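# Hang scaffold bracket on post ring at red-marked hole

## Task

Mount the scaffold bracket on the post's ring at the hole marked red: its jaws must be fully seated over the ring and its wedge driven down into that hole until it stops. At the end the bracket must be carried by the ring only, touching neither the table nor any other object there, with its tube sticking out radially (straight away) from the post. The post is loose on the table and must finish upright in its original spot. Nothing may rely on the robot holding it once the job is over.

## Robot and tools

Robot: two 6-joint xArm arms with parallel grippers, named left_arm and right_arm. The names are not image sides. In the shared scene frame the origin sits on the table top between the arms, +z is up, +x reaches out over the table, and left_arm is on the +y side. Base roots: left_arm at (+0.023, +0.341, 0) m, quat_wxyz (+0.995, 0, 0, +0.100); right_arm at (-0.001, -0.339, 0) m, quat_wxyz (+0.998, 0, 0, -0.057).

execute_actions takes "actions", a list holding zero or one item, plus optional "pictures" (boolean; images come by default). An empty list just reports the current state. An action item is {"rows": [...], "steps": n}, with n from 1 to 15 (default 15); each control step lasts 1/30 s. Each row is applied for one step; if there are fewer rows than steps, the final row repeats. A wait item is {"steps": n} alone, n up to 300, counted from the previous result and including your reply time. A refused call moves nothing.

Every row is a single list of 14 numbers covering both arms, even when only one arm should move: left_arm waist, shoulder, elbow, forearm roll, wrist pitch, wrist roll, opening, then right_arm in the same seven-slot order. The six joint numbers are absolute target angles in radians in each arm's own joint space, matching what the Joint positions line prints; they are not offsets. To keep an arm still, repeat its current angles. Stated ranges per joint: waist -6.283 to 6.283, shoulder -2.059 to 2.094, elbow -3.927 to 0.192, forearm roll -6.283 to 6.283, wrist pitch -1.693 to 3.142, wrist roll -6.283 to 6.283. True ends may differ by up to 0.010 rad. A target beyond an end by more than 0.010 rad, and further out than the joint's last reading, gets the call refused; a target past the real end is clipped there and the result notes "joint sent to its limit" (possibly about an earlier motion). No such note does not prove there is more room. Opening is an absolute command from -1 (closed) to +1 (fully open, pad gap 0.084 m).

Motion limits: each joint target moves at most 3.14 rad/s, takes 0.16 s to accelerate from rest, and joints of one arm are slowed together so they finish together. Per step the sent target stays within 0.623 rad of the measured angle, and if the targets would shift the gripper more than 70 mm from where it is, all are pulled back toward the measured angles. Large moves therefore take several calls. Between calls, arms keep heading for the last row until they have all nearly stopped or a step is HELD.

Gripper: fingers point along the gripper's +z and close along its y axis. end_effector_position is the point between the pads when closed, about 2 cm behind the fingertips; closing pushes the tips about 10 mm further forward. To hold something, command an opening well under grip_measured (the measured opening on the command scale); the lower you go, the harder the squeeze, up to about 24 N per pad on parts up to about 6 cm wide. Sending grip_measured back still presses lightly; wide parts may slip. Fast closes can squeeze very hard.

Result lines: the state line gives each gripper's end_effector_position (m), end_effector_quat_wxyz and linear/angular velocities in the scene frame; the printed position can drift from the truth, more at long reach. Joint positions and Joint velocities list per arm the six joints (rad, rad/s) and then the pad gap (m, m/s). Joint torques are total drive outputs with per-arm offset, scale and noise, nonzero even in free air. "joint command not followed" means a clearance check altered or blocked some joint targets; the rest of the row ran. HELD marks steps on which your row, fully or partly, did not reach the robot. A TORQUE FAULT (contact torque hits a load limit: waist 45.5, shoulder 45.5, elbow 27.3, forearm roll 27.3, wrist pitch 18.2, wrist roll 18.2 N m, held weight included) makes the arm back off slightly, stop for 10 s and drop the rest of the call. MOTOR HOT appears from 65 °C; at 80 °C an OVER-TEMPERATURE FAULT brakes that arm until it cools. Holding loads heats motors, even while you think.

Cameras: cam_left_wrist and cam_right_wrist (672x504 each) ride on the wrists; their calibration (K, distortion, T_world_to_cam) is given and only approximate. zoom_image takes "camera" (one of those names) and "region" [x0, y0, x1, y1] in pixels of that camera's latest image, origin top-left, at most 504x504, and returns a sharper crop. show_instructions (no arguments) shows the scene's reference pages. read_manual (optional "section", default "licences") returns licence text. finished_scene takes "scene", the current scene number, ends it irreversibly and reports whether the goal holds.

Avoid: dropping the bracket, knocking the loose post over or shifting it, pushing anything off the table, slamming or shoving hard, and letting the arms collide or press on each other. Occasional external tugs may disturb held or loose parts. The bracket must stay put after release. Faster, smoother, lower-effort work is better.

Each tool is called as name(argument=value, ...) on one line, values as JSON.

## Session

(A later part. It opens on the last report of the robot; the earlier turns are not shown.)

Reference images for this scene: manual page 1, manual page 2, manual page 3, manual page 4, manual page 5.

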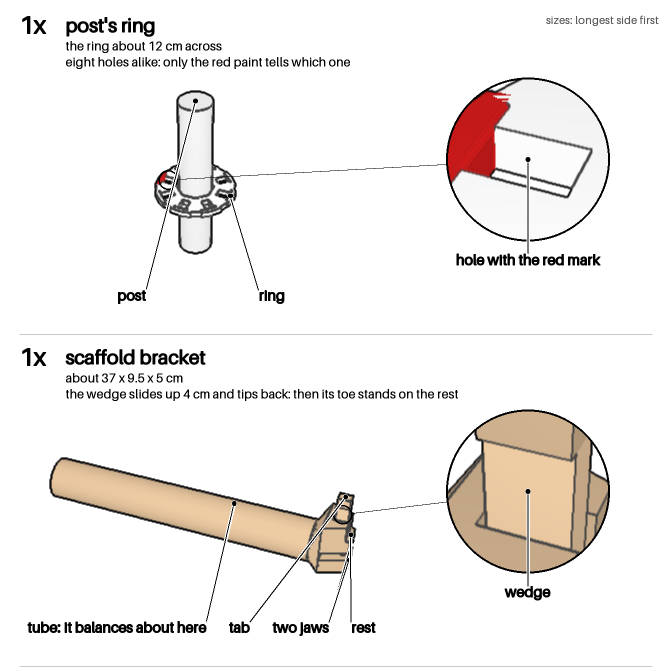

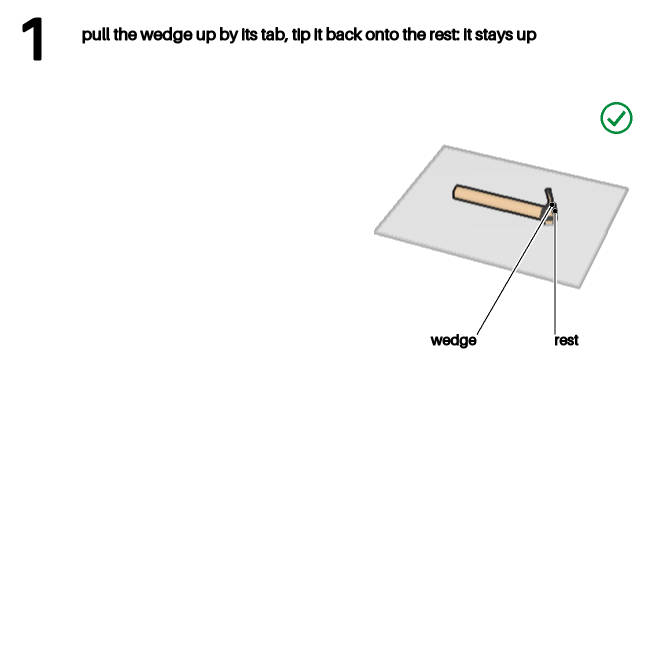

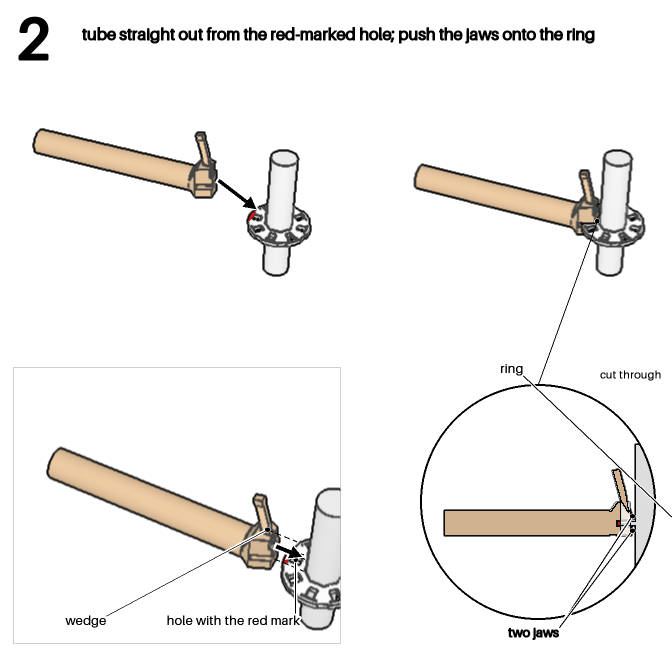

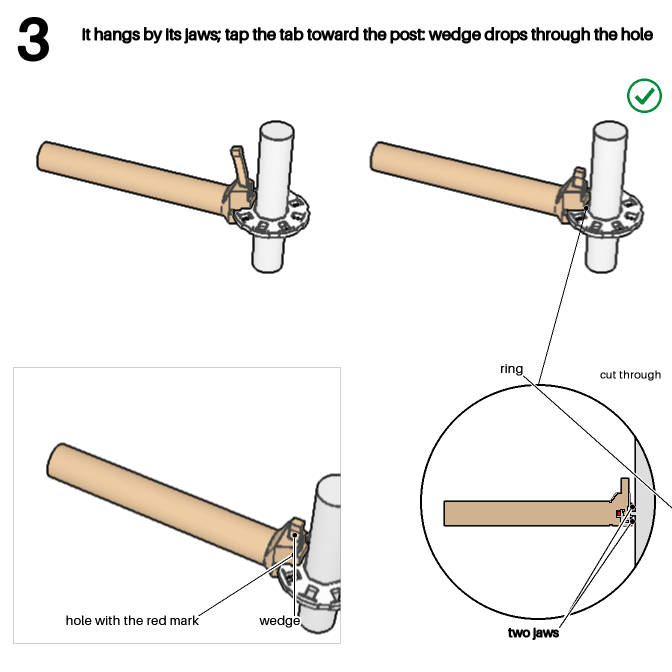

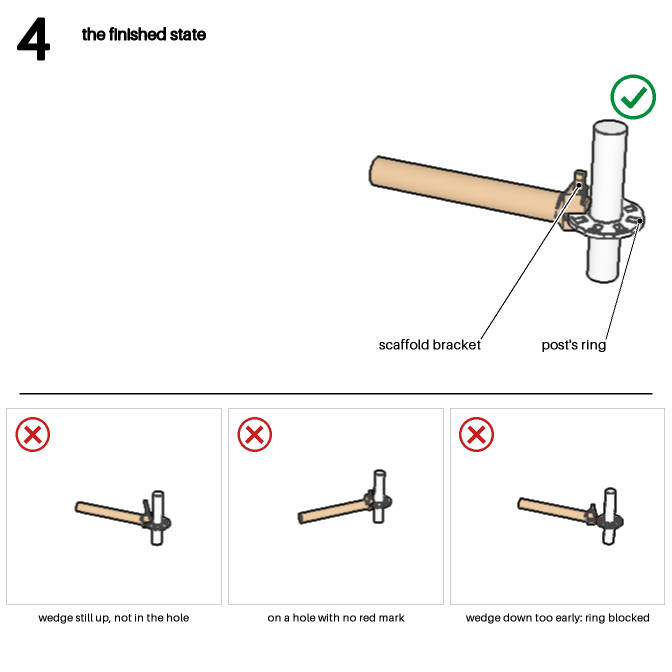

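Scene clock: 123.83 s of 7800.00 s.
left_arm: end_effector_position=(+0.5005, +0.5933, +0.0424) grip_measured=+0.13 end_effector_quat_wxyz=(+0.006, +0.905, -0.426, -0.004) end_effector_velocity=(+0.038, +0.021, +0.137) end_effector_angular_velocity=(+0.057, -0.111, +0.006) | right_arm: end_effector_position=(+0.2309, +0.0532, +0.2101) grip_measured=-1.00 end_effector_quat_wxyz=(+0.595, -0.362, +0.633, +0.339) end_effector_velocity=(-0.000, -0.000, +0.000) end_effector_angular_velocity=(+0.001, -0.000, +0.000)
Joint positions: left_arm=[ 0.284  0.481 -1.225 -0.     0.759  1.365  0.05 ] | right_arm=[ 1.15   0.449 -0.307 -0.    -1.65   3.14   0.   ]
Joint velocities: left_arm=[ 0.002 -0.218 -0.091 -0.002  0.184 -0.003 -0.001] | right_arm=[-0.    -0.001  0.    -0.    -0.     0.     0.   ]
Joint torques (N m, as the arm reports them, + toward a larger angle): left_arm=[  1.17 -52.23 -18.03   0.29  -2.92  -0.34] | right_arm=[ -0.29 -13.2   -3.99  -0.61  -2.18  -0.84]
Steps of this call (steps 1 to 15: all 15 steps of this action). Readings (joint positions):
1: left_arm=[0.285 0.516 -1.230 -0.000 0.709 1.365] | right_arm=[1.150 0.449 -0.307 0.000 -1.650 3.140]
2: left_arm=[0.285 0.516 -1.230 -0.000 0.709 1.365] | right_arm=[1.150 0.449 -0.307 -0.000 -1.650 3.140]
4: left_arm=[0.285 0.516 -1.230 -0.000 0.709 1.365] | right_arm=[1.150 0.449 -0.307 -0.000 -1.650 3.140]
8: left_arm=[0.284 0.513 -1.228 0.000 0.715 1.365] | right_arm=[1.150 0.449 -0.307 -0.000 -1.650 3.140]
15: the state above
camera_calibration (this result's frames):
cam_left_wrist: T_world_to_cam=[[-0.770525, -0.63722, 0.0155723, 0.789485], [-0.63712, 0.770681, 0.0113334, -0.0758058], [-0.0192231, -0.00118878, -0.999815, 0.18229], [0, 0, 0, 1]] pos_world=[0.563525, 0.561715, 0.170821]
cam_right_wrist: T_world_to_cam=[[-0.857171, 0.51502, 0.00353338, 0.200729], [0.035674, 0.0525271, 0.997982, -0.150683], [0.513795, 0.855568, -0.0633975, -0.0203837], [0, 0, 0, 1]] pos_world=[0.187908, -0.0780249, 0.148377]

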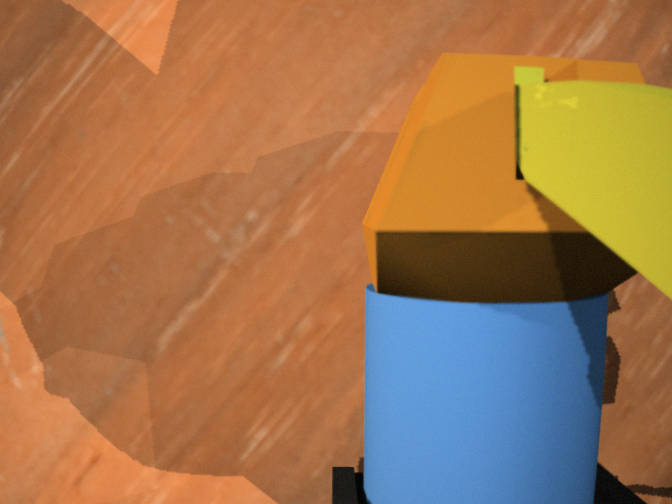

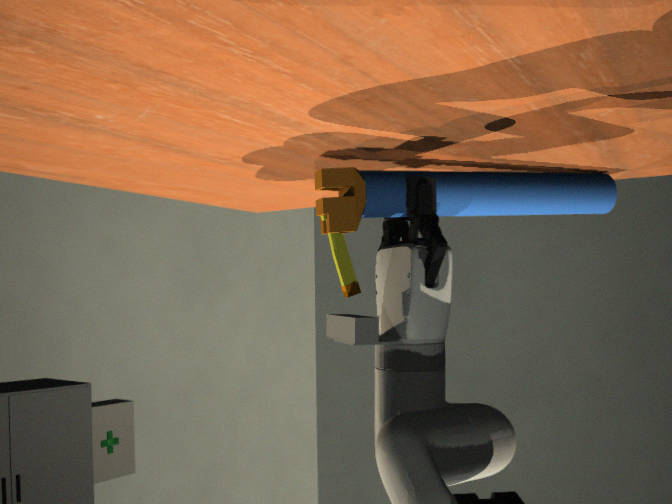

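execute_actions(actions=[{"rows":[[0.2843,0.459,-1.235,0,0.776,1.365,-1,1.15,0.449,-0.307,0,-1.65,3.14,-1],[0.2843,0.464,-1.234,0,0.77,1.365,-1,1.15,0.449,-0.307,0,-1.65,3.14,-1],[0.2843,0.47,-1.233,0,0.763,1.365,-1,1.15,0.449,-0.307,0,-1.65,3.14,-1],[0.2843,0.477,-1.232,0,0.755,1.365,-1,1.15,0.449,-0.307,0,-1.65,3.14,-1],[0.2843,0.484,-1.231,0,0.747,1.365,-1,1.15,0.449,-0.307,0,-1.65,3.14,-1],[0.2843,0.49,-1.23,0,0.74,1.365,-1,1.15,0.449,-0.307,0,-1.65,3.14,-1],[0.2843,0.496,-1.229,0,0.733,1.365,-1,1.15,0.449,-0.307,0,-1.65,3.14,-1],[0.2843,0.501,-1.229,0,0.728,1.365,-1,1.15,0.449,-0.307,0,-1.65,3.14,-1],[0.2843,0.505,-1.2285,0,0.7235,1.365,-1,1.15,0.449,-0.307,0,-1.65,3.14,-1],[0.2843,0.508,-1.228,0,0.72,1.365,-1,1.15,0.449,-0.307,0,-1.65,3.14,-1],[0.2843,0.511,-1.228,0,0.717,1.365,-1,1.15,0.449,-0.307,0,-1.65,3.14,-1],[0.2843,0.513,-1.228,0,0.715,1.365,-1,1.15,0.449,-0.307,0,-1.65,3.14,-1],[0.2843,0.515,-1.228,0,0.713,1.365,-1,1.15,0.449,-0.307,0,-1.65,3.14,-1],[0.2843,0.5165,-1.2277,0,0.7112,1.365,-1,1.15,0.449,-0.307,0,-1.65,3.14,-1]],"steps":15}], pictures=false)

show_instructions()

Scene clock: 129.13 s of 7800.00 s.
left_arm: end_effector_position=(+0.5044, +0.5953, +0.0307) grip_measured=+0.13 end_effector_quat_wxyz=(+0.001, +0.905, -0.426, -0.001) end_effector_velocity=(+0.018, +0.010, +0.006) end_effector_angular_velocity=(+0.031, -0.060, +0.009) | right_arm: end_effector_position=(+0.2309, +0.0532, +0.2101) grip_measured=-1.00 end_effector_quat_wxyz=(+0.595, -0.362, +0.633, +0.339) end_effector_velocity=(+0.001, +0.000, +0.001) end_effector_angular_velocity=(+0.001, -0.001, -0.001)
Joint positions: left_arm=[ 0.284  0.51  -1.228  0.     0.72   1.365  0.05 ] | right_arm=[ 1.15   0.449 -0.307 -0.    -1.65   3.14   0.   ]
Joint velocities: left_arm=[ 0.001  0.008 -0.016 -0.001 -0.06  -0.007 -0.004] | right_arm=[-0.001 -0.001 -0.001 -0.     0.    -0.     0.   ]
Joint torques (N m, as the arm reports them, + toward a larger angle): left_arm=[  2.08 -42.48 -16.34  -0.07  -3.66  -0.5 ] | right_arm=[  0.37 -13.22  -4.1   -0.47  -2.2   -0.85]
Steps of this call (steps 1 to 30: the robot went on to your last target; steps 31 to 90: nothing new was sent; then 1.80 s passed at rest; steps 91 to 105: all 15 steps of this action). Readings (joint positions):
91: left_arm=[0.284 0.456 -1.235 0.000 0.779 1.365] | right_arm=[1.150 0.449 -0.307 -0.000 -1.650 3.140]
92: left_arm=[0.284 0.456 -1.235 -0.000 0.779 1.365] | right_arm=[1.150 0.449 -0.307 0.000 -1.650 3.140]
94: left_arm=[0.284 0.459 -1.235 0.000 0.774 1.365] | right_arm=[1.150 0.449 -0.307 0.000 -1.650 3.140]
98: left_arm=[0.284 0.478 -1.233 0.000 0.752 1.365] | right_arm=[1.150 0.449 -0.307 0.000 -1.650 3.140]
105: the state above

Reference images for this scene: manual page 1, manual page 2, manual page 3, manual page 4, manual page 5.

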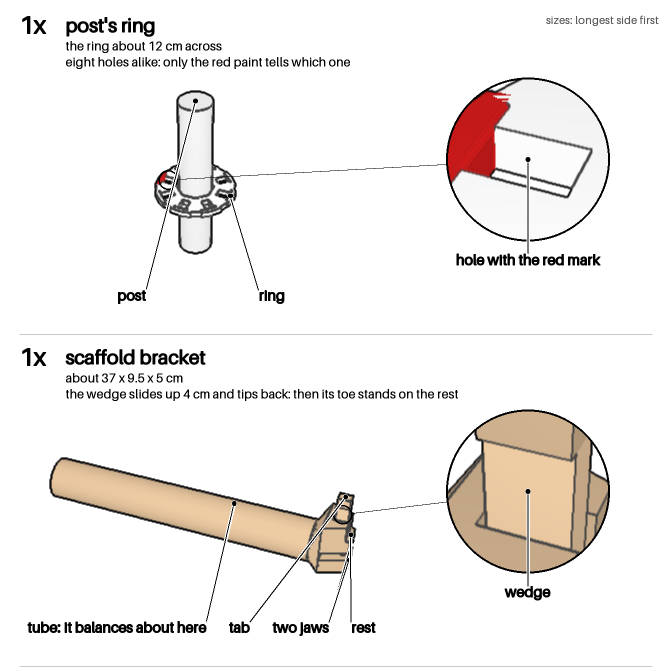

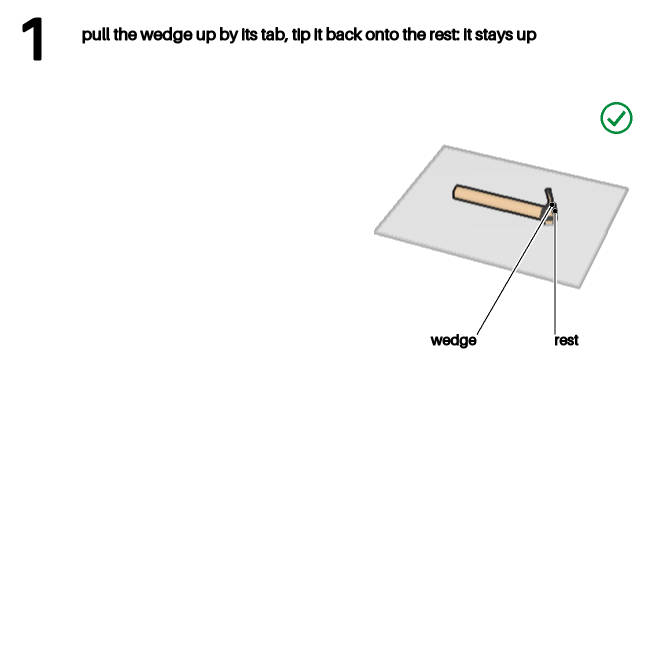

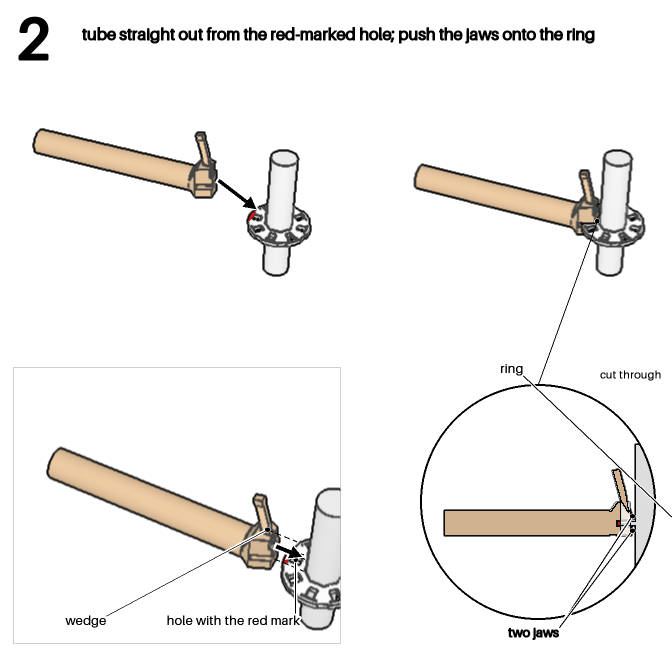

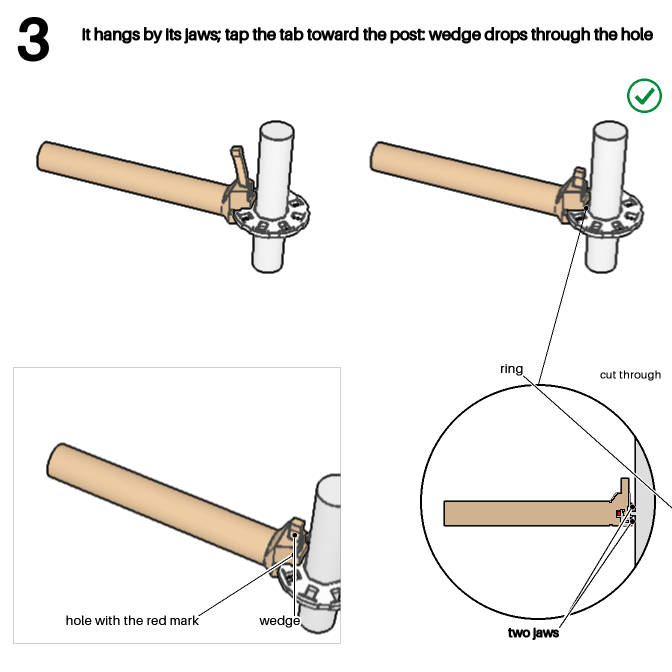

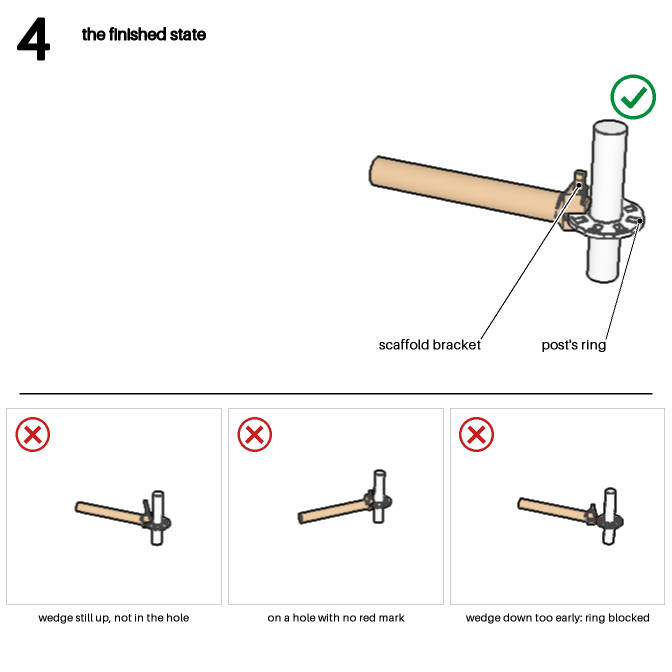

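execute_actions(actions=[{"rows":[[0.2843,0.514,-1.2277,0,0.7137,1.365,0,1.15,0.449,-0.307,0,-1.65,3.14,-1],[0.2843,0.514,-1.2277,0,0.7137,1.365,0.15,1.15,0.449,-0.307,0,-1.65,3.14,-1],[0.2843,0.514,-1.2277,0,0.7137,1.365,0.25,1.15,0.449,-0.307,0,-1.65,3.14,-1],[0.2843,0.514,-1.2277,0,0.7137,1.365,0.4,1.15,0.449,-0.307,0,-1.65,3.14,-1],[0.2843,0.514,-1.2277,0,0.7137,1.365,0.6,1.15,0.449,-0.307,0,-1.65,3.14,-1],[0.2843,0.514,-1.2277,0,0.7137,1.365,0.6,1.15,0.449,-0.307,0,-1.65,3.14,-1],[0.296,0.5105,-1.2225,0,0.712,1.377,0.6,1.15,0.449,-0.307,0,-1.65,3.14,-1],[0.308,0.507,-1.217,0,0.71,1.389,0.6,1.15,0.449,-0.307,0,-1.65,3.14,-1],[0.32,0.504,-1.212,0,0.708,1.401,0.6,1.15,0.449,-0.307,0,-1.65,3.14,-1],[0.333,0.501,-1.207,0,0.706,1.4137,0.6,1.15,0.449,-0.307,0,-1.65,3.14,-1],[0.345,0.498,-1.202,0,0.704,1.4257,0.6,1.15,0.449,-0.307,0,-1.65,3.14,-1],[0.357,0.4946,-1.1967,0,0.7021,1.4377,0.6,1.15,0.449,-0.307,0,-1.65,3.14,-1]],"steps":15}], pictures=false)

execute_actions(actions=[{"rows":[[0.357,0.4946,-1.1967,0,0.7021,1.4377,0.55,1.15,0.449,-0.307,0,-1.65,3.14,-1],[0.357,0.4946,-1.1967,0,0.7021,1.4377,0.5,1.15,0.449,-0.307,0,-1.65,3.14,-1],[0.357,0.4946,-1.1967,0,0.7021,1.4377,0.44,1.15,0.449,-0.307,0,-1.65,3.14,-1],[0.357,0.4946,-1.1967,0,0.7021,1.4377,0.38,1.15,0.449,-0.307,0,-1.65,3.14,-1],[0.357,0.4946,-1.1967,0,0.7021,1.4377,0.32,1.15,0.449,-0.307,0,-1.65,3.14,-1],[0.357,0.4946,-1.1967,0,0.7021,1.4377,0.26,1.15,0.449,-0.307,0,-1.65,3.14,-1],[0.357,0.4946,-1.1967,0,0.7021,1.4377,0.2,1.15,0.449,-0.307,0,-1.65,3.14,-1],[0.357,0.4946,-1.1967,0,0.7021,1.4377,0.14,1.15,0.449,-0.307,0,-1.65,3.14,-1],[0.357,0.4946,-1.1967,0,0.7021,1.4377,0.05,1.15,0.449,-0.307,0,-1.65,3.14,-1],[0.357,0.4946,-1.1967,0,0.7021,1.4377,-0.1,1.15,0.449,-0.307,0,-1.65,3.14,-1],[0.357,0.4946,-1.1967,0,0.7021,1.4377,-1,1.15,0.449,-0.307,0,-1.65,3.14,-1]],"steps":15}], pictures=false)

execute_actions(actions=[{"rows":[[0.357,0.4935,-1.1967,0,0.7032,1.4377,-1,1.15,0.449,-0.307,0,-1.65,3.14,-1],[0.357,0.492,-1.197,0,0.705,1.4377,-1,1.15,0.449,-0.307,0,-1.65,3.14,-1],[0.357,0.49,-1.197,0,0.707,1.4377,-1,1.15,0.449,-0.307,0,-1.65,3.14,-1],[0.357,0.488,-1.197,0,0.709,1.4377,-1,1.15,0.449,-0.307,0,-1.65,3.14,-1],[0.357,0.4855,-1.197,0,0.7115,1.4377,-1,1.15,0.449,-0.307,0,-1.65,3.14,-1],[0.357,0.483,-1.197,0,0.714,1.4377,-1,1.15,0.449,-0.307,0,-1.65,3.14,-1],[0.357,0.48,-1.197,0,0.717,1.4377,-1,1.15,0.449,-0.307,0,-1.65,3.14,-1],[0.357,0.477,-1.197,0,0.72,1.4377,-1,1.15,0.449,-0.307,0,-1.65,3.14,-1],[0.357,0.474,-1.197,0,0.723,1.4377,-1,1.15,0.449,-0.307,0,-1.65,3.14,-1],[0.357,0.471,-1.197,0,0.726,1.4377,-1,1.15,0.449,-0.307,0,-1.65,3.14,-1],[0.357,0.468,-1.197,0,0.729,1.4377,-1,1.15,0.449,-0.307,0,-1.65,3.14,-1],[0.357,0.465,-1.197,0,0.732,1.4377,-1,1.15,0.449,-0.307,0,-1.65,3.14,-1],[0.357,0.462,-1.197,0,0.735,1.4377,-1,1.15,0.449,-0.307,0,-1.65,3.14,-1],[0.357,0.459,-1.197,0,0.738,1.4377,-1,1.15,0.449,-0.307,0,-1.65,3.14,-1],[0.357,0.456,-1.197,0,0.741,1.4377,-1,1.15,0.449,-0.307,0,-1.65,3.14,-1]]}], pictures=false)

execute_actions(actions=[{"steps":20}])

Scene clock: 142.67 s of 7800.00 s.
left_arm: end_effector_position=(+0.4831, +0.6196, +0.0271) grip_measured=+0.59 end_effector_quat_wxyz=(+0.002, +0.905, -0.425, -0.001) end_effector_velocity=(-0.067, +0.102, +0.017) end_effector_angular_velocity=(+0.021, -0.037, +0.030) | right_arm: end_effector_position=(+0.2309, +0.0532, +0.2101) grip_measured=-1.00 end_effector_quat_wxyz=(+0.595, -0.362, +0.633, +0.339) end_effector_velocity=(-0.000, +0.000, +0.000) end_effector_angular_velocity=(+0.000, +0.000, +0.000)
Joint positions: left_arm=[ 0.343  0.501 -1.201  0.     0.706  1.422  0.069] | right_arm=[ 1.15   0.449 -0.307 -0.    -1.65   3.14   0.   ]
Joint velocities: left_arm=[ 0.227 -0.07   0.067 -0.    -0.039  0.197  0.001] | right_arm=[ 0.001 -0.     0.     0.     0.     0.     0.   ]
Joint torques (N m, as the arm reports them, + toward a larger angle): left_arm=[ -2.93 -36.28 -11.32   0.01  -1.42  -0.7 ] | right_arm=[ -0.2  -13.08  -4.22  -0.64  -2.23  -0.78]
Steps of this call (steps 1 to 15: the robot went on to your last target; steps 16 to 90: nothing new was sent; then 10.03 s passed at rest; steps 91 to 105: all 15 steps of this action). Readings (joint positions):
91: left_arm=[0.284 0.517 -1.228 -0.000 0.711 1.365] | right_arm=[1.150 0.449 -0.307 0.000 -1.650 3.140]
92: left_arm=[0.284 0.517 -1.228 -0.000 0.711 1.365] | right_arm=[1.150 0.449 -0.307 -0.000 -1.650 3.140]
94: left_arm=[0.284 0.516 -1.228 -0.000 0.711 1.365] | right_arm=[1.150 0.449 -0.307 -0.000 -1.650 3.140]
98: left_arm=[0.285 0.521 -1.218 0.000 0.715 1.367] | right_arm=[1.150 0.449 -0.307 0.000 -1.650 3.140]
105: the state above

Scene clock: 143.17 s of 7800.00 s.
left_arm: end_effector_position=(+0.4798, +0.6264, +0.0293) grip_measured=+0.13 end_effector_quat_wxyz=(-0.001, +0.905, -0.426, +0.000) end_effector_velocity=(+0.000, -0.000, +0.000) end_effector_angular_velocity=(+0.001, -0.001, -0.003) | right_arm: end_effector_position=(+0.2309, +0.0532, +0.2101) grip_measured=-1.00 end_effector_quat_wxyz=(+0.595, -0.362, +0.633, +0.339) end_effector_velocity=(-0.001, -0.000, -0.000) end_effector_angular_velocity=(-0.001, -0.000, +0.001)
Joint positions: left_arm=[ 0.357  0.495 -1.197 -0.     0.701  1.437  0.05 ] | right_arm=[ 1.15   0.449 -0.307 -0.    -1.65   3.14   0.   ]
Joint velocities: left_arm=[-0.    -0.001  0.001  0.001 -0.002  0.002 -0.   ] | right_arm=[ 0.001 -0.     0.001  0.    -0.    -0.001  0.   ]
Joint torques (N m, as the arm reports them, + toward a larger angle): left_arm=[  1.69 -38.36 -10.49   0.29  -0.6   -0.3 ] | right_arm=[  0.17 -13.22  -4.09  -0.67  -2.11  -0.71]
Steps of this call (steps 1 to 15: all 15 steps of this action). Readings (joint positions):
1: left_arm=[0.349 0.499 -1.199 -0.000 0.705 1.427] | right_arm=[1.150 0.449 -0.307 -0.000 -1.650 3.140]
2: left_arm=[0.352 0.497 -1.198 -0.000 0.704 1.431] | right_arm=[1.150 0.449 -0.307 0.000 -1.650 3.140]
4: left_arm=[0.355 0.496 -1.197 0.000 0.703 1.435] | right_arm=[1.150 0.449 -0.307 -0.000 -1.650 3.140]
8: left_arm=[0.356 0.495 -1.197 0.000 0.702 1.437] | right_arm=[1.150 0.449 -0.307 -0.000 -1.650 3.140]
15: the state above

Scene clock: 143.67 s of 7800.00 s.
left_arm: end_effector_position=(+0.4768, +0.6248, +0.0390) grip_measured=+0.13 end_effector_quat_wxyz=(+0.003, +0.905, -0.426, -0.002) end_effector_velocity=(+0.024, +0.015, +0.071) end_effector_angular_velocity=(+0.043, -0.075, +0.006) | right_arm: end_effector_position=(+0.2309, +0.0532, +0.2101) grip_measured=-1.00 end_effector_quat_wxyz=(+0.595, -0.362, +0.633, +0.339) end_effector_velocity=(-0.000, -0.000, +0.000) end_effector_angular_velocity=(+0.000, -0.000, +0.000)
Joint positions: left_arm=[ 0.357  0.47  -1.194  0.     0.731  1.438  0.05 ] | right_arm=[ 1.15   0.449 -0.307 -0.    -1.65   3.14   0.   ]
Joint velocities: left_arm=[ 0.001 -0.113 -0.044 -0.005  0.07  -0.002  0.   ] | right_arm=[ 0.001 -0.001  0.001  0.    -0.    -0.     0.   ]
Joint torques (N m, as the arm reports them, + toward a larger angle): left_arm=[  1.44 -51.46 -17.42   0.06  -2.9   -0.5 ] | right_arm=[ -0.32 -13.07  -4.01  -0.58  -2.23  -0.7 ]
Steps of this call (steps 1 to 15: all 15 steps of this action). Readings (joint positions):
1: left_arm=[0.357 0.495 -1.197 -0.000 0.701 1.438] | right_arm=[1.150 0.449 -0.307 -0.000 -1.650 3.140]
2: left_arm=[0.357 0.495 -1.197 -0.000 0.702 1.438] | right_arm=[1.150 0.449 -0.307 0.000 -1.650 3.140]
4: left_arm=[0.357 0.494 -1.197 -0.000 0.703 1.438] | right_arm=[1.150 0.449 -0.307 -0.000 -1.650 3.140]
8: left_arm=[0.357 0.489 -1.193 0.000 0.712 1.438] | right_arm=[1.150 0.449 -0.307 -0.000 -1.650 3.140]
15: the state above

Scene clock: 144.33 s of 7800.00 s.
left_arm: end_effector_position=(+0.4786, +0.6259, +0.0470) grip_measured=+0.13 end_effector_quat_wxyz=(+0.000, +0.905, -0.426, -0.000) end_effector_velocity=(-0.001, -0.001, -0.002) end_effector_angular_velocity=(-0.002, +0.005, -0.002) | right_arm: end_effector_position=(+0.2309, +0.0532, +0.2101) grip_measured=-1.00 end_effector_quat_wxyz=(+0.595, -0.362, +0.633, +0.339) end_effector_velocity=(-0.000, -0.000, -0.000) end_effector_angular_velocity=(-0.001, +0.001, +0.000)
Joint positions: left_arm=[ 0.357  0.456 -1.197  0.     0.741  1.438  0.05 ] | right_arm=[ 1.15   0.449 -0.307 -0.    -1.65   3.14   0.   ]
Joint velocities: left_arm=[-0.001  0.001  0.003  0.002  0.002 -0.    -0.   ] | right_arm=[ 0.    -0.     0.002 -0.     0.001  0.     0.   ]
Joint torques (N m, as the arm reports them, + toward a larger angle): left_arm=[  1.32 -51.06 -17.5   -0.19  -2.81  -0.55] | right_arm=[ -0.17 -13.19  -4.14  -0.6   -2.26  -0.78]
Steps of this call (steps 1 to 20: the robot went on to your last target). Readings (joint positions):
1: left_arm=[0.357 0.466 -1.195 0.000 0.733 1.438] | right_arm=[1.150 0.449 -0.307 0.000 -1.650 3.140]
2: left_arm=[0.357 0.463 -1.196 0.000 0.735 1.438] | right_arm=[1.150 0.449 -0.307 0.000 -1.650 3.140]
4: left_arm=[0.357 0.458 -1.198 0.000 0.738 1.438] | right_arm=[1.150 0.449 -0.307 -0.000 -1.650 3.140]
8: left_arm=[0.357 0.457 -1.196 -0.000 0.741 1.438] | right_arm=[1.150 0.449 -0.307 -0.000 -1.650 3.140]
20: the state above
camera_calibration (this result's frames):
cam_left_wrist: T_world_to_cam=[[-0.770833, -0.637035, 0.0012917, 0.794069], [-0.637005, 0.770813, 0.00847732, -0.114937], [-0.00639601, 0.00571178, -0.999963, 0.176066], [0, 0, 0, 1]] pos_world=[0.540006, 0.593439, 0.176009]
cam_right_wrist: T_world_to_cam=[[-0.857171, 0.515019, 0.00353338, 0.200729], [0.035674, 0.052527, 0.997982, -0.150683], [0.513795, 0.855568, -0.0633975, -0.0203838], [0, 0, 0, 1]] pos_world=[0.187908, -0.0780248, 0.148377]

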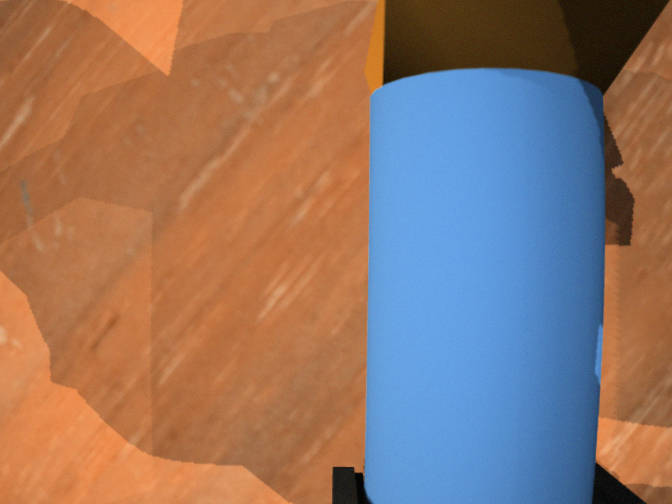

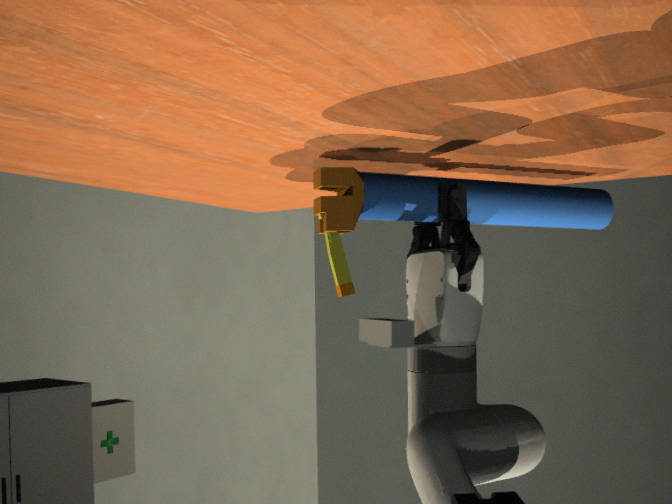

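execute_actions(actions=[{"rows":[[0.355,0.454,-1.196,0,0.742,1.4357,-1,1.13,0.449,-0.307,0,-1.64,3.14,-1],[0.35,0.45,-1.193,0,0.743,1.43,-1,1.1,0.449,-0.307,0,-1.63,3.14,-1],[0.342,0.444,-1.189,0,0.745,1.422,-1,1.07,0.449,-0.307,0,-1.62,3.14,-1],[0.331,0.436,-1.183,0,0.747,1.41,-1,1.04,0.449,-0.307,0,-1.61,3.14,-1],[0.317,0.426,-1.176,0,0.75,1.396,-1,1.01,0.449,-0.307,0,-1.6,3.14,-1],[0.3,0.414,-1.167,0,0.753,1.378,-1,0.98,0.449,-0.307,0,-1.59,3.14,-1],[0.28,0.4,-1.156,0,0.756,1.357,-1,0.95,0.449,-0.307,0,-1.58,3.14,-1],[0.257,0.385,-1.144,0,0.759,1.333,-1,0.92,0.449,-0.307,0,-1.57,3.14,-1],[0.231,0.37,-1.132,0,0.762,1.306,-1,0.89,0.449,-0.307,0,-1.57,3.14,-1],[0.202,0.355,-1.12,0,0.765,1.276,-1,0.86,0.449,-0.307,0,-1.57,3.14,-1],[0.172,0.34,-1.108,0,0.768,1.245,-1,0.83,0.449,-0.307,0,-1.57,3.14,-1],[0.142,0.325,-1.096,0,0.771,1.214,-1,0.8,0.449,-0.307,0,-1.57,3.14,-1],[0.112,0.31,-1.083,0,0.773,1.183,-1,0.77,0.449,-0.307,0,-1.57,3.14,-1],[0.082,0.295,-1.07,0,0.775,1.152,-1,0.75,0.449,-0.307,0,-1.57,3.14,-1],[0.052,0.28,-1.057,0,0.777,1.121,-1,0.75,0.449,-0.307,0,-1.57,3.14,-1]]}], pictures=false)

execute_actions(actions=[{"rows":[[0.022,0.265,-1.044,0,0.779,1.09,-1,0.75,0.449,-0.307,0,-1.57,3.14,-1],[-0.008,0.25,-1.031,0,0.781,1.058,-1,0.75,0.449,-0.307,0,-1.57,3.14,-1],[-0.038,0.235,-1.018,0,0.783,1.027,-1,0.75,0.449,-0.307,0,-1.57,3.14,-1],[-0.068,0.22,-1.005,0,0.785,0.996,-1,0.75,0.449,-0.307,0,-1.57,3.14,-1],[-0.098,0.205,-0.992,0,0.787,0.965,-1,0.75,0.449,-0.307,0,-1.57,3.14,-1],[-0.128,0.19,-0.979,0,0.789,0.933,-1,0.75,0.449,-0.307,0,-1.57,3.14,-1],[-0.158,0.175,-0.966,0,0.791,0.902,-1,0.75,0.449,-0.307,0,-1.57,3.14,-1],[-0.188,0.16,-0.953,0,0.793,0.871,-1,0.75,0.449,-0.307,0,-1.57,3.14,-1],[-0.218,0.145,-0.94,0,0.795,0.84,-1,0.75,0.449,-0.307,0,-1.57,3.14,-1],[-0.248,0.13,-0.927,0,0.797,0.808,-1,0.75,0.449,-0.307,0,-1.57,3.14,-1],[-0.278,0.116,-0.915,0,0.799,0.777,-1,0.75,0.449,-0.307,0,-1.57,3.14,-1],[-0.308,0.103,-0.904,0,0.801,0.746,-1,0.75,0.449,-0.307,0,-1.57,3.14,-1],[-0.338,0.091,-0.893,0,0.802,0.715,-1,0.75,0.449,-0.307,0,-1.57,3.14,-1],[-0.368,0.081,-0.884,0,0.803,0.683,-1,0.75,0.449,-0.307,0,-1.57,3.14,-1],[-0.398,0.072,-0.876,0,0.804,0.652,-1,0.75,0.449,-0.307,0,-1.57,3.14,-1]]}], pictures=false)

execute_actions(actions=[{"rows":[[-0.428,0.065,-0.87,0,0.805,0.621,-1,0.75,0.449,-0.307,0,-1.57,3.14,-1],[-0.458,0.059,-0.865,0,0.806,0.59,-1,0.75,0.449,-0.307,0,-1.57,3.14,-1],[-0.488,0.055,-0.8615,0,0.8065,0.558,-1,0.75,0.449,-0.307,0,-1.57,3.14,-1],[-0.518,0.052,-0.859,0,0.807,0.527,-1,0.75,0.449,-0.307,0,-1.57,3.14,-1],[-0.547,0.0503,-0.8573,0,0.807,0.497,-1,0.75,0.449,-0.307,0,-1.57,3.14,-1],[-0.574,0.0503,-0.8573,0,0.807,0.469,-1,0.75,0.449,-0.307,0,-1.57,3.14,-1],[-0.599,0.0503,-0.8573,0,0.807,0.443,-1,0.75,0.449,-0.307,0,-1.57,3.14,-1],[-0.621,0.0503,-0.8573,0,0.807,0.42,-1,0.75,0.449,-0.307,0,-1.57,3.14,-1],[-0.641,0.0503,-0.8573,0,0.807,0.399,-1,0.75,0.449,-0.307,0,-1.57,3.14,-1],[-0.658,0.0503,-0.8573,0,0.807,0.382,-1,0.75,0.449,-0.307,0,-1.57,3.14,-1],[-0.672,0.0503,-0.8573,0,0.807,0.367,-1,0.75,0.449,-0.307,0,-1.57,3.14,-1],[-0.683,0.0503,-0.8573,0,0.807,0.356,-1,0.75,0.449,-0.307,0,-1.57,3.14,-1],[-0.691,0.0503,-0.8573,0,0.807,0.347,-1,0.75,0.449,-0.307,0,-1.57,3.14,-1],[-0.696,0.0503,-0.8573,0,0.807,0.342,-1,0.75,0.449,-0.307,0,-1.57,3.14,-1],[-0.6981,0.0503,-0.8573,0,0.807,0.34,-1,0.75,0.449,-0.307,0,-1.57,3.14,-1]]}], pictures=false)

execute_actions(actions=[{"steps":15}])

Scene clock: 163.93 s of 7800.00 s.
left_arm: end_effector_position=(+0.5022, +0.5341, +0.0726) grip_measured=+0.13 end_effector_quat_wxyz=(-0.001, +0.906, -0.423, +0.001) end_effector_velocity=(+0.071, -0.392, +0.079) end_effector_angular_velocity=(-0.000, -0.007, +0.001) | right_arm: end_effector_position=(+0.3415, -0.0327, +0.1903) grip_measured=-1.00 end_effector_quat_wxyz=(+0.613, -0.270, +0.705, +0.233) end_effector_velocity=(+0.265, -0.295, -0.011) end_effector_angular_velocity=(-0.029, +0.032, -0.863)
Joint positions: left_arm=[ 0.181  0.346 -1.114 -0.     0.766  1.256  0.05 ] | right_arm=[ 0.843  0.449 -0.307  0.    -1.573  3.14   0.   ]
Joint velocities: left_arm=[-0.754 -0.387  0.313 -0.002  0.068 -0.754  0.   ] | right_arm=[-0.862 -0.     0.     0.001  0.043  0.     0.   ]
Joint torques (N m, as the arm reports them, + toward a larger angle): left_arm=[  2.26 -46.64 -16.96  -0.1   -2.48  -0.46] | right_arm=[  1.24 -13.38  -3.95  -0.42  -2.2   -0.74]
Steps of this call (steps 1 to 15: the robot went on to your last target; steps 16 to 90: nothing new was sent; then 16.10 s passed at rest; steps 91 to 105: all 15 steps of this action). Readings (joint positions):
91: left_arm=[0.357 0.456 -1.197 0.000 0.741 1.438] | right_arm=[1.150 0.449 -0.307 -0.000 -1.650 3.140]
92: left_arm=[0.357 0.456 -1.197 0.000 0.741 1.437] | right_arm=[1.148 0.449 -0.307 -0.000 -1.649 3.140]
94: left_arm=[0.354 0.453 -1.195 0.000 0.742 1.433] | right_arm=[1.130 0.449 -0.307 -0.000 -1.641 3.140]
98: left_arm=[0.325 0.431 -1.179 0.000 0.748 1.402] | right_arm=[1.044 0.449 -0.307 -0.000 -1.612 3.140]
105: the state above

Scene clock: 164.43 s of 7800.00 s.
left_arm: end_effector_position=(+0.4941, +0.3416, +0.1034) grip_measured=+0.13 end_effector_quat_wxyz=(-0.000, +0.910, -0.416, +0.000) end_effector_velocity=(-0.089, -0.375, +0.050) end_effector_angular_velocity=(+0.001, -0.003, +0.030) | right_arm: end_effector_position=(+0.3683, -0.0655, +0.1895) grip_measured=-1.00 end_effector_quat_wxyz=(+0.622, -0.237, +0.718, +0.205) end_effector_velocity=(+0.001, -0.001, -0.000) end_effector_angular_velocity=(-0.001, +0.001, -0.004)
Joint positions: left_arm=[-0.2    0.155 -0.949 -0.     0.794  0.859  0.05 ] | right_arm=[ 0.751  0.449 -0.307 -0.    -1.57   3.14   0.   ]
Joint velocities: left_arm=[-0.795 -0.364  0.315  0.002  0.046 -0.827  0.   ] | right_arm=[-0.004  0.001 -0.001  0.001  0.001 -0.     0.   ]
Joint torques (N m, as the arm reports them, + toward a larger angle): left_arm=[  2.03 -41.48 -17.64  -0.1   -2.67  -0.64] | right_arm=[  0.07 -13.47  -4.19  -0.71  -2.34  -0.68]
Steps of this call (steps 1 to 15: all 15 steps of this action). Readings (joint positions):
1: left_arm=[0.156 0.333 -1.103 -0.000 0.768 1.231] | right_arm=[0.816 0.449 -0.307 0.000 -1.572 3.140]
2: left_arm=[0.132 0.321 -1.093 -0.000 0.770 1.205] | right_arm=[0.793 0.449 -0.307 0.000 -1.571 3.140]
4: left_arm=[0.082 0.296 -1.071 -0.000 0.774 1.154] | right_arm=[0.766 0.449 -0.307 0.000 -1.571 3.140]
8: left_arm=[-0.019 0.245 -1.027 -0.000 0.781 1.048] | right_arm=[0.753 0.449 -0.307 -0.000 -1.570 3.140]
15: the state above

Scene clock: 164.93 s of 7800.00 s.
left_arm: end_effector_position=(+0.4308, +0.1603, +0.1153) grip_measured=+0.13 end_effector_quat_wxyz=(+0.000, +0.913, -0.408, -0.000) end_effector_velocity=(-0.165, -0.324, +0.007) end_effector_angular_velocity=(-0.001, +0.002, +0.009) | right_arm: end_effector_position=(+0.3685, -0.0658, +0.1895) grip_measured=-1.00 end_effector_quat_wxyz=(+0.622, -0.237, +0.718, +0.204) end_effector_velocity=(+0.000, +0.001, +0.001) end_effector_angular_velocity=(+0.001, -0.002, +0.001)
Joint positions: left_arm=[-0.618  0.057 -0.863 -0.     0.806  0.424  0.05 ] | right_arm=[ 0.75   0.449 -0.307 -0.    -1.57   3.14   0.   ]
Joint velocities: left_arm=[-0.813 -0.073  0.065 -0.003  0.01  -0.819  0.   ] | right_arm=[ 0.001 -0.001 -0.001  0.     0.    -0.     0.   ]
Joint torques (N m, as the arm reports them, + toward a larger angle): left_arm=[  5.07 -38.42 -17.83   0.1   -2.76  -0.36] | right_arm=[ -0.03 -13.17  -3.9   -0.68  -2.35  -0.86]
Steps of this call (steps 1 to 15: all 15 steps of this action). Readings (joint positions):
1: left_arm=[-0.227 0.144 -0.939 -0.000 0.795 0.831] | right_arm=[0.751 0.449 -0.307 -0.000 -1.570 3.140]
2: left_arm=[-0.254 0.132 -0.929 -0.000 0.797 0.803] | right_arm=[0.751 0.449 -0.307 -0.000 -1.570 3.140]
4: left_arm=[-0.308 0.112 -0.912 -0.000 0.799 0.746] | right_arm=[0.750 0.449 -0.307 -0.000 -1.570 3.140]
8: left_arm=[-0.419 0.083 -0.886 -0.000 0.803 0.630] | right_arm=[0.750 0.449 -0.307 -0.000 -1.570 3.140]
15: the state above

Scene clock: 165.43 s of 7800.00 s.
left_arm: end_effector_position=(+0.4138, +0.1296, +0.1160) grip_measured=+0.13 end_effector_quat_wxyz=(-0.000, +0.914, -0.406, -0.000) end_effector_velocity=(-0.002, -0.003, -0.000) end_effector_angular_velocity=(-0.000, +0.001, -0.005) | right_arm: end_effector_position=(+0.3685, -0.0658, +0.1895) grip_measured=-1.00 end_effector_quat_wxyz=(+0.622, -0.237, +0.718, +0.204) end_effector_velocity=(-0.000, -0.000, -0.000) end_effector_angular_velocity=(-0.001, +0.000, -0.000)
Joint positions: left_arm=[-0.697  0.05  -0.857  0.     0.807  0.34   0.05 ] | right_arm=[ 0.75   0.449 -0.307  0.    -1.57   3.14   0.   ]
Joint velocities: left_arm=[-0.007  0.     0.001 -0.001 -0.    -0.001 -0.   ] | right_arm=[-0.     0.001  0.    -0.    -0.    -0.     0.   ]
Joint torques (N m, as the arm reports them, + toward a larger angle): left_arm=[  1.67 -39.06 -18.22  -0.05  -2.98  -0.44] | right_arm=[  0.32 -13.05  -4.22  -0.51  -2.23  -0.76]
Steps of this call (steps 1 to 15: the robot went on to your last target). Readings (joint positions):
1: left_arm=[-0.644 0.055 -0.861 -0.000 0.806 0.398] | right_arm=[0.750 0.449 -0.307 -0.000 -1.570 3.140]
2: left_arm=[-0.664 0.053 -0.860 -0.000 0.807 0.379] | right_arm=[0.750 0.449 -0.307 -0.000 -1.570 3.140]
4: left_arm=[-0.686 0.052 -0.858 -0.000 0.807 0.356] | right_arm=[0.750 0.449 -0.307 -0.000 -1.570 3.140]
8: left_arm=[-0.694 0.051 -0.857 0.000 0.807 0.343] | right_arm=[0.750 0.449 -0.307 -0.000 -1.570 3.140]
15: the state above
camera_calibration (this result's frames):
cam_left_wrist: T_world_to_cam=[[-0.742406, -0.669949, 0.00115764, 0.420348], [-0.669918, 0.742386, 0.00851127, 0.243056], [-0.00656154, 0.0055433, -0.999963, 0.247635], [0, 0, 0, 1]] pos_world=[0.476521, 0.0997975, 0.245071]
cam_right_wrist: T_world_to_cam=[[-0.588739, 0.808318, 0.00300671, 0.300485], [0.1173, 0.0817538, 0.989726, -0.155343], [0.799767, 0.583043, -0.142947, -0.0987997], [0, 0, 0, 1]] pos_world=[0.274145, -0.172583, 0.138721]

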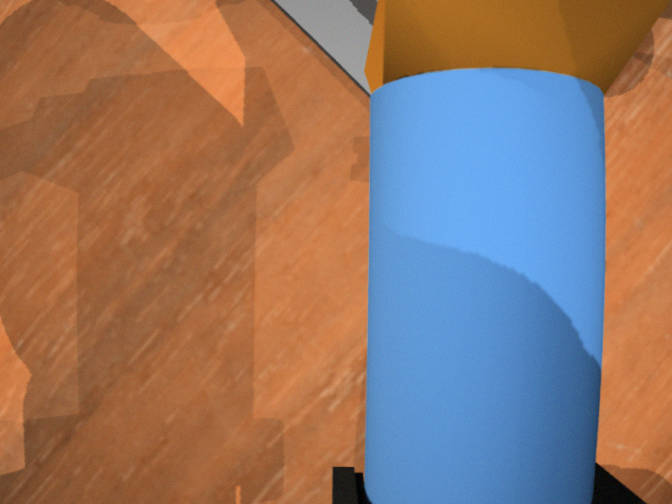

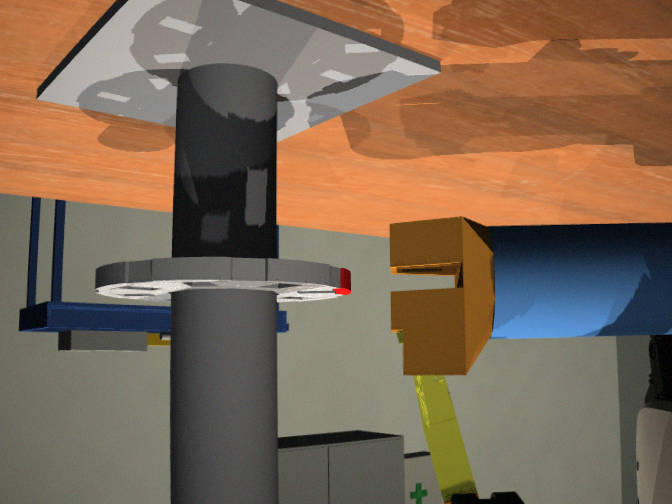

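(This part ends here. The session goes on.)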